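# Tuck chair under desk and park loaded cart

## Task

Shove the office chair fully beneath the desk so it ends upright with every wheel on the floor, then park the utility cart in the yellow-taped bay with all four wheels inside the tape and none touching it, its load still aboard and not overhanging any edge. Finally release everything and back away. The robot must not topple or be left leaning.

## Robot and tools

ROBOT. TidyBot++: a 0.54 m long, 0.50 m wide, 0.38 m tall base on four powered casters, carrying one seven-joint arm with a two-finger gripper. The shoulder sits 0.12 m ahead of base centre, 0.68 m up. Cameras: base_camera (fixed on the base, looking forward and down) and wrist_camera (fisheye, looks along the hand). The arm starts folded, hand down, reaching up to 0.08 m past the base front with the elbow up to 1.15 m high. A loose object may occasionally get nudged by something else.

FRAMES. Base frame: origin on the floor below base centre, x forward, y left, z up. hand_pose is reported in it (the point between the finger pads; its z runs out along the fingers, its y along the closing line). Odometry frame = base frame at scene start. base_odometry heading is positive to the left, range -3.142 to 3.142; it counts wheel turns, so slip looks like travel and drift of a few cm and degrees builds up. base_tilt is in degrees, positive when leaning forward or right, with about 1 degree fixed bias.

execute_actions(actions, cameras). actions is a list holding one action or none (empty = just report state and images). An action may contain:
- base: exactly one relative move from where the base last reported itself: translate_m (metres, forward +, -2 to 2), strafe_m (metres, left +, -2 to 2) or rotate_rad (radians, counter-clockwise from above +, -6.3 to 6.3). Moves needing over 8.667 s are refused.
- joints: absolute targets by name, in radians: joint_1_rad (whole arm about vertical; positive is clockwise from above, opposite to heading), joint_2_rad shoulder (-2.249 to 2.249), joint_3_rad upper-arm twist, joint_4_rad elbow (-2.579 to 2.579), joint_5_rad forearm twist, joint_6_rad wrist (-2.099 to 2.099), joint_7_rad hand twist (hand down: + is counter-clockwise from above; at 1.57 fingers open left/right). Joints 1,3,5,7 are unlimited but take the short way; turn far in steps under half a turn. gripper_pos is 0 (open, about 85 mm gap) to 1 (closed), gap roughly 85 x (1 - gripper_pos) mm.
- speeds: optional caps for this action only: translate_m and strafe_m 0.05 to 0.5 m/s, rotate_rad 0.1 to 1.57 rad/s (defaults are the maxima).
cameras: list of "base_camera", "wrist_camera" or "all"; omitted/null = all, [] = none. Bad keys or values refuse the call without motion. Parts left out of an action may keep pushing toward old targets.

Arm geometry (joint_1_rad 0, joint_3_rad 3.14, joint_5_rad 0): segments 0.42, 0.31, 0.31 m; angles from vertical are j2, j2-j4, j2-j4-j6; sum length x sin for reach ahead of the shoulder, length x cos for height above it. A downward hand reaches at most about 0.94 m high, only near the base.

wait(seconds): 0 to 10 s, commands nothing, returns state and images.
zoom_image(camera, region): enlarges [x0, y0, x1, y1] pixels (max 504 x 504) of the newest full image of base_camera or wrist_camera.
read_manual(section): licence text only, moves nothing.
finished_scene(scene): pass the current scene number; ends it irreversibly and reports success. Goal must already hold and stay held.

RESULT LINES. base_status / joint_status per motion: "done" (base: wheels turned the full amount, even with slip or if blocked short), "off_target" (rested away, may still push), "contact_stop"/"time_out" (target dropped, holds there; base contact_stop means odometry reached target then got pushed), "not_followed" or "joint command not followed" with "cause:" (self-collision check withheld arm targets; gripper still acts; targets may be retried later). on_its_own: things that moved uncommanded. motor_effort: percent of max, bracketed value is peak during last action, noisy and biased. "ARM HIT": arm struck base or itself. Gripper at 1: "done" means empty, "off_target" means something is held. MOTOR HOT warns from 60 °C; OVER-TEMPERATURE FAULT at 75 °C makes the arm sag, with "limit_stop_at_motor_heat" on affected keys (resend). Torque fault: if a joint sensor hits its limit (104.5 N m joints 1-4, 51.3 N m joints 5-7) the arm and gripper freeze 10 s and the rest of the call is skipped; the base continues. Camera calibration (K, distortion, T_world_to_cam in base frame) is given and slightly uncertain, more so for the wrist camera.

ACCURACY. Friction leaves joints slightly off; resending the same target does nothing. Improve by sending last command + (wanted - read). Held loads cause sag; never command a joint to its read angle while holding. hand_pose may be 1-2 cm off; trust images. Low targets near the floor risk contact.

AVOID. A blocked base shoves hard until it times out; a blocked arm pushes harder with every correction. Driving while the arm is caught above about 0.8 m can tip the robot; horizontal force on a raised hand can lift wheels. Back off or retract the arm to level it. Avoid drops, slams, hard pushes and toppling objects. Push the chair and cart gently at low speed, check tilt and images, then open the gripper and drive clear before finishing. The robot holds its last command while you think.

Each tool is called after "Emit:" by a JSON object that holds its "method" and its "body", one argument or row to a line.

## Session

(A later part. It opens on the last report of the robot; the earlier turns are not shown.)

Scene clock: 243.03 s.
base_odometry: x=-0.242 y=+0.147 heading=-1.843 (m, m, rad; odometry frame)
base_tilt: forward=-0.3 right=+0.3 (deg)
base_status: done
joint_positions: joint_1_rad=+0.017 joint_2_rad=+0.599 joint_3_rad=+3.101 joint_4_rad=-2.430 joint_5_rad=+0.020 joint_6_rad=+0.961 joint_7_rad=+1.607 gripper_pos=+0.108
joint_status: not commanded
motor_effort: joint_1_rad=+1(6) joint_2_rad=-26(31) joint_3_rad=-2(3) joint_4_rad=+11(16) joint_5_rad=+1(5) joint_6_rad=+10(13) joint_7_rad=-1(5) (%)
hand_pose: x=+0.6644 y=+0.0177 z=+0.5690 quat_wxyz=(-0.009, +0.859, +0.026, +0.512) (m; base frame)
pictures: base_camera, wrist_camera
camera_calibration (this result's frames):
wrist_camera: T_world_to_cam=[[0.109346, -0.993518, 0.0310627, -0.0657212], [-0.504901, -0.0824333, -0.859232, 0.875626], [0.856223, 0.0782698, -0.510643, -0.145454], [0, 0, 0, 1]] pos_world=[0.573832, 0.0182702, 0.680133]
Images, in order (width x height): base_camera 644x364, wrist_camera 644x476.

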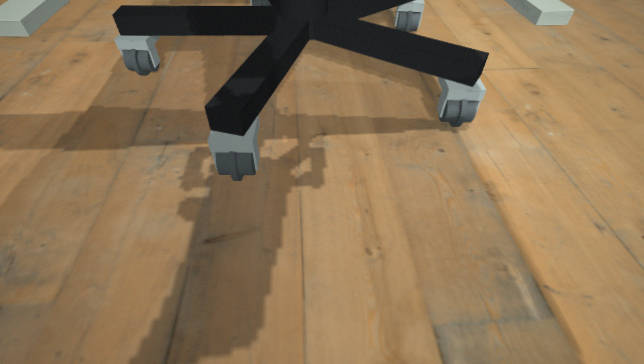

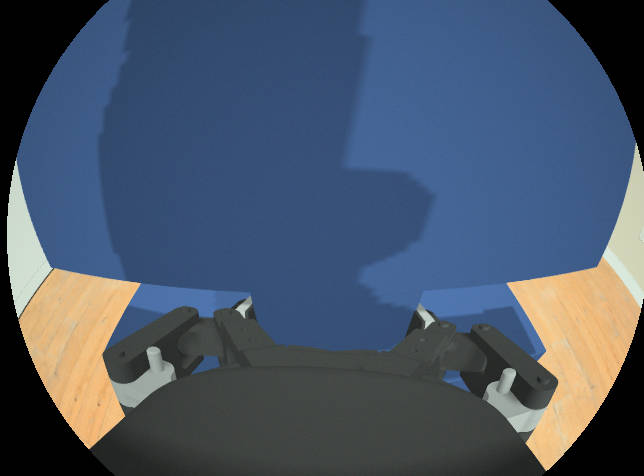

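Emit:
{"method": "execute_actions", "body": {
  "actions": [
    {"base":{"translate_m":0.22},"speeds":{"translate_m":0.08}}
  ]
}}

Emit:
{"method": "execute_actions", "body": {
  "actions": [
    {"base":{"translate_m":0.07},"speeds":{"translate_m":0.05}}
  ]
}}

Scene clock: 248.13 s.
base_odometry: x=-0.302 y=-0.065 heading=-1.844 (m, m, rad; odometry frame)
base_tilt: forward=-0.3 right=+0.3 (deg)
base_status: done
joint_positions: joint_1_rad=+0.017 joint_2_rad=+0.593 joint_3_rad=+3.101 joint_4_rad=-2.442 joint_5_rad=+0.020 joint_6_rad=+0.962 joint_7_rad=+1.607 gripper_pos=+0.108
joint_status: not commanded
motor_effort: joint_1_rad=+1(5) joint_2_rad=-26(28) joint_3_rad=-2(2) joint_4_rad=+12(19) joint_5_rad=+1(3) joint_6_rad=+9(12) joint_7_rad=-1(2) (%)
hand_pose: x=+0.6598 y=+0.0180 z=+0.5689 quat_wxyz=(-0.009, +0.860, +0.026, +0.509) (m; base frame)
pictures: base_camera, wrist_camera
camera_calibration (this result's frames):
wrist_camera: T_world_to_cam=[[0.110306, -0.993428, 0.0305374, -0.0652375], [-0.509215, -0.0828739, -0.85664, 0.874592], [0.853541, 0.0789427, -0.515011, -0.137299], [0, 0, 0, 1]] pos_world=[0.569742, 0.0185107, 0.680492]
Images, in order (width x height): base_camera 644x364, wrist_camera 644x476.

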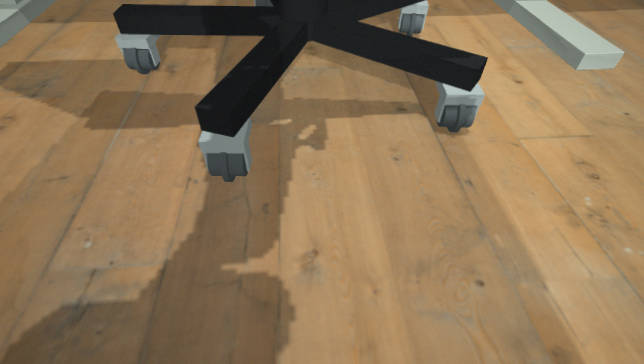

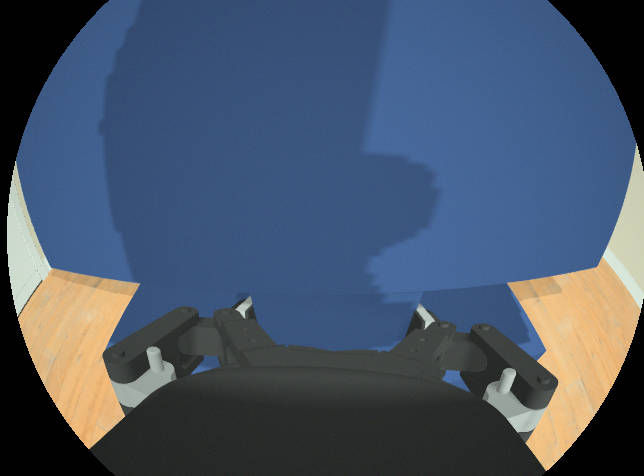

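Scene clock: 250.03 s.
base_odometry: x=-0.321 y=-0.132 heading=-1.845 (m, m, rad; odometry frame)
base_tilt: forward=-0.3 right=+0.3 (deg)
base_status: done
joint_positions: joint_1_rad=+0.017 joint_2_rad=+0.591 joint_3_rad=+3.101 joint_4_rad=-2.447 joint_5_rad=+0.020 joint_6_rad=+0.962 joint_7_rad=+1.607 gripper_pos=+0.108
joint_status: not commanded
motor_effort: joint_1_rad=+2(4) joint_2_rad=-24(29) joint_3_rad=+0(2) joint_4_rad=+13(19) joint_5_rad=-1(3) joint_6_rad=+9(12) joint_7_rad=-2(2) (%)
hand_pose: x=+0.6579 y=+0.0183 z=+0.5688 quat_wxyz=(-0.009, +0.861, +0.026, +0.509) (m; base frame)
pictures: base_camera, wrist_camera
camera_calibration (this result's frames):
wrist_camera: T_world_to_cam=[[0.11095, -0.993367, 0.0302079, -0.0649824], [-0.510872, -0.0830794, -0.855633, 0.874067], [0.852467, 0.0795005, -0.516701, -0.134089], [0, 0, 0, 1]] pos_world=[0.568053, 0.0187257, 0.68056]
Images, in order (width x height): base_camera 644x364, wrist_camera 644x476.

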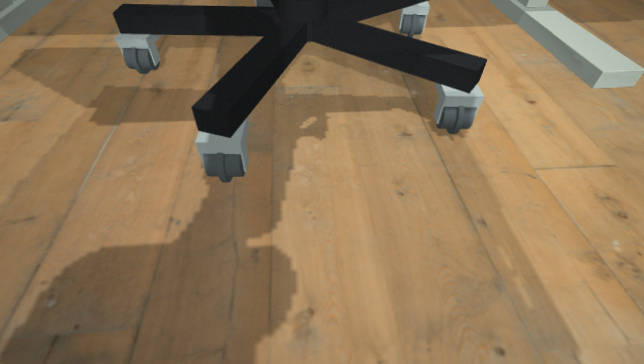

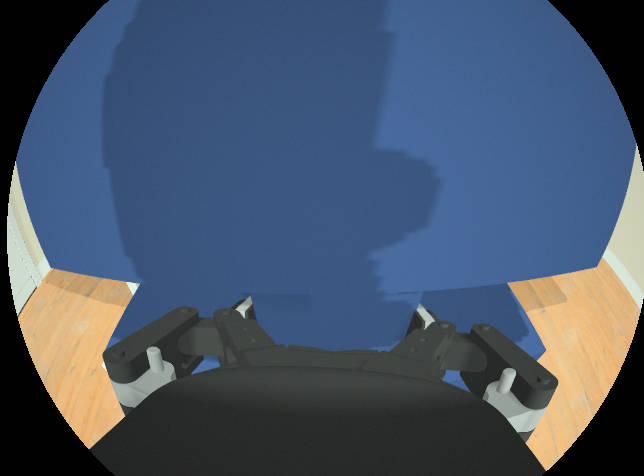

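Emit:
{"method": "execute_actions", "body": {
  "actions": [
    {"base":{"translate_m":0.07},"speeds":{"translate_m":0.05}}
  ],
  "cameras": ["base_camera"]
}}

Emit:
{"method": "execute_actions", "body": {
  "actions": [
    {"base":{"translate_m":0.05},"speeds":{"translate_m":0.05}}
  ],
  "cameras": ["base_camera"]
}}

Scene clock: 253.67 s.
base_odometry: x=-0.340 y=-0.199 heading=-1.846 (m, m, rad; odometry frame)
base_tilt: forward=-0.3 right=+0.2 (deg)
base_status: done
joint_positions: joint_1_rad=+0.016 joint_2_rad=+0.560 joint_3_rad=+3.099 joint_4_rad=-2.504 joint_5_rad=+0.016 joint_6_rad=+0.963 joint_7_rad=+1.605 gripper_pos=+0.108
joint_status: not commanded
motor_effort: joint_1_rad=+5(5) joint_2_rad=-16(25) joint_3_rad=+3(4) joint_4_rad=+24(26) joint_5_rad=+1(4) joint_6_rad=+9(11) joint_7_rad=+1(2) (%)
hand_pose: x=+0.6347 y=+0.0183 z=+0.5679 quat_wxyz=(-0.010, +0.867, +0.025, +0.497) (m; base frame)
pictures: base_camera
Images, in order (width x height): base_camera 644x364.

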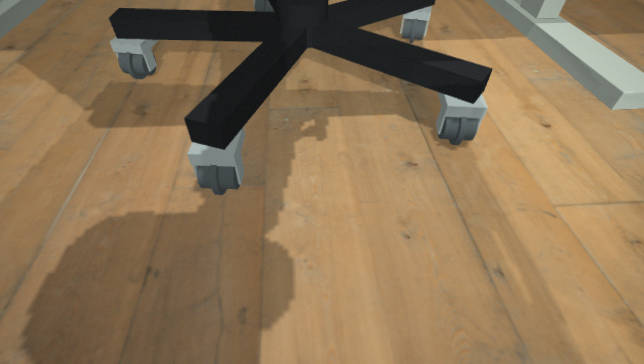

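Scene clock: 256.70 s.
base_odometry: x=-0.352 y=-0.243 heading=-1.843 (m, m, rad; odometry frame)
base_tilt: forward=-0.3 right=+0.3 (deg)
base_status: translate_m time_out (by the wheels' count: +0.047 of +0.050)
joint_positions: joint_1_rad=+0.016 joint_2_rad=+0.519 joint_3_rad=+3.094 joint_4_rad=-2.575 joint_5_rad=+0.015 joint_6_rad=+0.956 joint_7_rad=+1.602 gripper_pos=+0.108
joint_status: not commanded
motor_effort: joint_1_rad=+3(6) joint_2_rad=-5(17) joint_3_rad=+3(5) joint_4_rad=+37(41) joint_5_rad=-2(3) joint_6_rad=+9(22) joint_7_rad=-1(2) (%)
hand_pose: x=+0.6046 y=+0.0200 z=+0.5665 quat_wxyz=(-0.012, +0.876, +0.026, +0.481) (m; base frame)
pictures: base_camera
Images, in order (width x height): base_camera 644x364.

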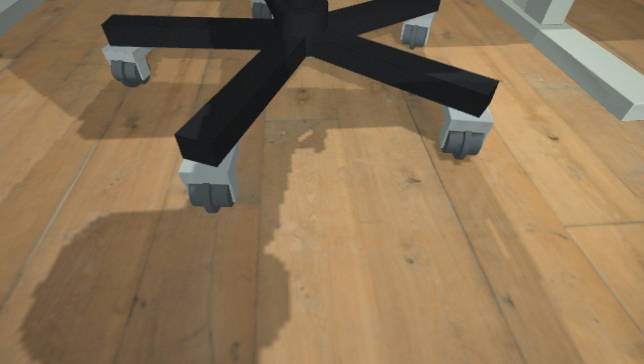

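Contact made. Release and check.

Emit:
{"method": "execute_actions", "body": {
  "actions": [
    {"base":{"translate_m":-0.05},"speeds":{"translate_m":0.05},"joints":{"gripper_pos":0}}
  ],
  "cameras": []
}}

Emit:
{"method": "execute_actions", "body": {
  "actions": [
    {"base":{"translate_m":-0.6}}
  ],
  "cameras": []
}}

Emit:
{"method": "execute_actions", "body": {
  "actions": [
    {"joints":{"joint_1_rad":-0.7,"joint_2_rad":-0.34,"joint_4_rad":-1.6,"joint_6_rad":-1.0}}
  ]
}}

Scene clock: 260.37 s.
base_odometry: x=-0.339 y=-0.195 heading=-1.843 (m, m, rad; odometry frame)
base_tilt: forward=-0.2 right=+0.3 (deg)
base_status: done
joint_positions: joint_1_rad=+0.016 joint_2_rad=+0.610 joint_3_rad=+3.098 joint_4_rad=-2.416 joint_5_rad=+0.015 joint_6_rad=+0.957 joint_7_rad=+1.602 gripper_pos=+0.000
joint_status: all done
motor_effort: joint_1_rad=+2(4) joint_2_rad=-27(34) joint_3_rad=-1(3) joint_4_rad=+8(38) joint_5_rad=+0(2) joint_6_rad=+9(19) joint_7_rad=+0(4) (%)
hand_pose: x=+0.6690 y=+0.0189 z=+0.5664 quat_wxyz=(-0.011, +0.859, +0.022, +0.511) (m; base frame)
pictures: none
No camera images: the call's "cameras" was empty. Leave "cameras" out to get every camera's image.

Scene clock: 262.93 s.
base_odometry: x=-0.177 y=+0.382 heading=-1.844 (m, m, rad; odometry frame)
base_tilt: forward=-0.3 right=+0.3 (deg)
base_status: done
joint_positions: joint_1_rad=+0.016 joint_2_rad=+0.609 joint_3_rad=+3.099 joint_4_rad=-2.406 joint_5_rad=+0.015 joint_6_rad=+0.958 joint_7_rad=+1.602 gripper_pos=+0.000
joint_status: not commanded
motor_effort: joint_1_rad=+1(2) joint_2_rad=-26(28) joint_3_rad=-1(2) joint_4_rad=+7(8) joint_5_rad=+0(1) joint_6_rad=+8(9) joint_7_rad=+0(0) (%)
hand_pose: x=+0.6739 y=+0.0185 z=+0.5703 quat_wxyz=(-0.010, +0.856, +0.022, +0.516) (m; base frame)
pictures: none
No camera images: the call's "cameras" was empty. Leave "cameras" out to get every camera's image.

Scene clock: 265.43 s.
base_odometry: x=-0.177 y=+0.382 heading=-1.844 (m, m, rad; odometry frame)
base_tilt: forward=-0.3 right=+0.3 (deg)
base_status: not commanded
joint_positions: joint_1_rad=-0.685 joint_2_rad=-0.343 joint_3_rad=+3.100 joint_4_rad=-1.611 joint_5_rad=+0.015 joint_6_rad=-0.959 joint_7_rad=+1.602 gripper_pos=+0.000
joint_status: all done
motor_effort: joint_1_rad=+1(1) joint_2_rad=-7(28) joint_3_rad=+1(2) joint_4_rad=+19(19) joint_5_rad=+0(1) joint_6_rad=+7(8) joint_7_rad=+0(0) (%)
hand_pose: x=+0.4209 y=+0.2694 z=+0.9813 quat_wxyz=(-0.137, +0.833, +0.335, +0.419) (m; base frame)
pictures: base_camera, wrist_camera
camera_calibration (this result's frames):
wrist_camera: T_world_to_cam=[[0.714331, -0.696946, 0.0632214, -0.167915], [-0.415242, -0.494845, -0.763349, 1.10696], [0.563298, 0.519032, -0.642885, 0.388158], [0, 0, 0, 1]] pos_world=[0.360956, 0.229282, 1.10516]
Images, in order (width x height): base_camera 644x364, wrist_camera 644x476.

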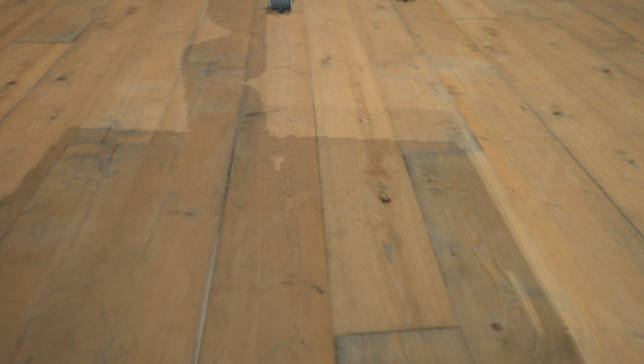

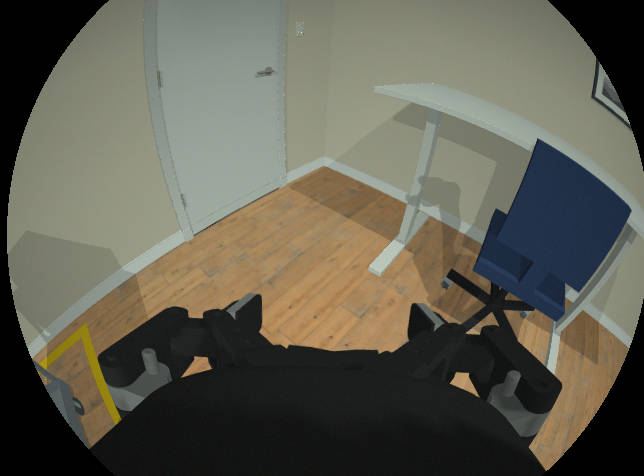

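Emit:
{"method": "execute_actions", "body": {
  "actions": [
    {"joints":{"joint_1_rad":-1.9,"joint_2_rad":-0.6,"joint_6_rad":-1.5}}
  ],
  "cameras": ["wrist_camera"]
}}

Scene clock: 268.57 s.
base_odometry: x=-0.177 y=+0.382 heading=-1.844 (m, m, rad; odometry frame)
base_tilt: forward=-0.3 right=+0.3 (deg)
base_status: not commanded
joint_positions: joint_1_rad=-1.885 joint_2_rad=-0.588 joint_3_rad=+3.100 joint_4_rad=-1.611 joint_5_rad=+0.015 joint_6_rad=-1.456 joint_7_rad=+1.602 gripper_pos=+0.000
joint_status: all done
motor_effort: joint_1_rad=+2(2) joint_2_rad=+3(8) joint_3_rad=+1(1) joint_4_rad=+17(19) joint_5_rad=+0(1) joint_6_rad=+5(7) joint_7_rad=+0(0) (%)
hand_pose: x=+0.0390 y=+0.2116 z=+0.9496 quat_wxyz=(-0.252, +0.529, +0.784, +0.205) (m; base frame)
pictures: wrist_camera
camera_calibration (this result's frames):
wrist_camera: T_world_to_cam=[[0.909802, 0.411989, 0.0502534, -0.163313], [0.362578, -0.730024, -0.579312, 0.740182], [-0.201984, 0.54528, -0.813556, 0.7993], [0, 0, 0, 1]] pos_world=[0.0416541, 0.171792, 1.08728]
Images, in order (width x height): wrist_camera 644x476.

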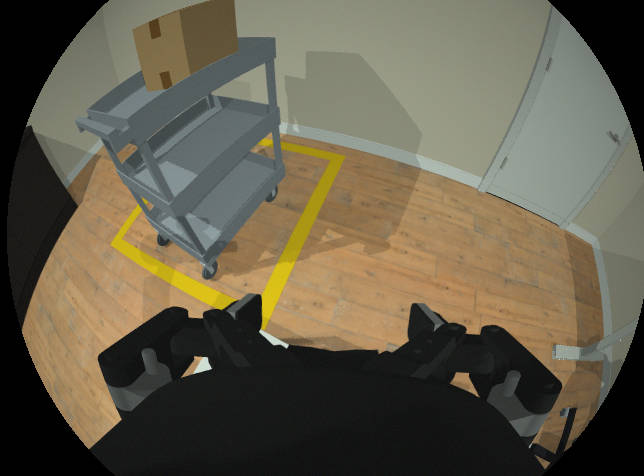

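Emit:
{"method": "finished_scene", "body": {
  "scene": 1
}}

The scene is finished: the task was done.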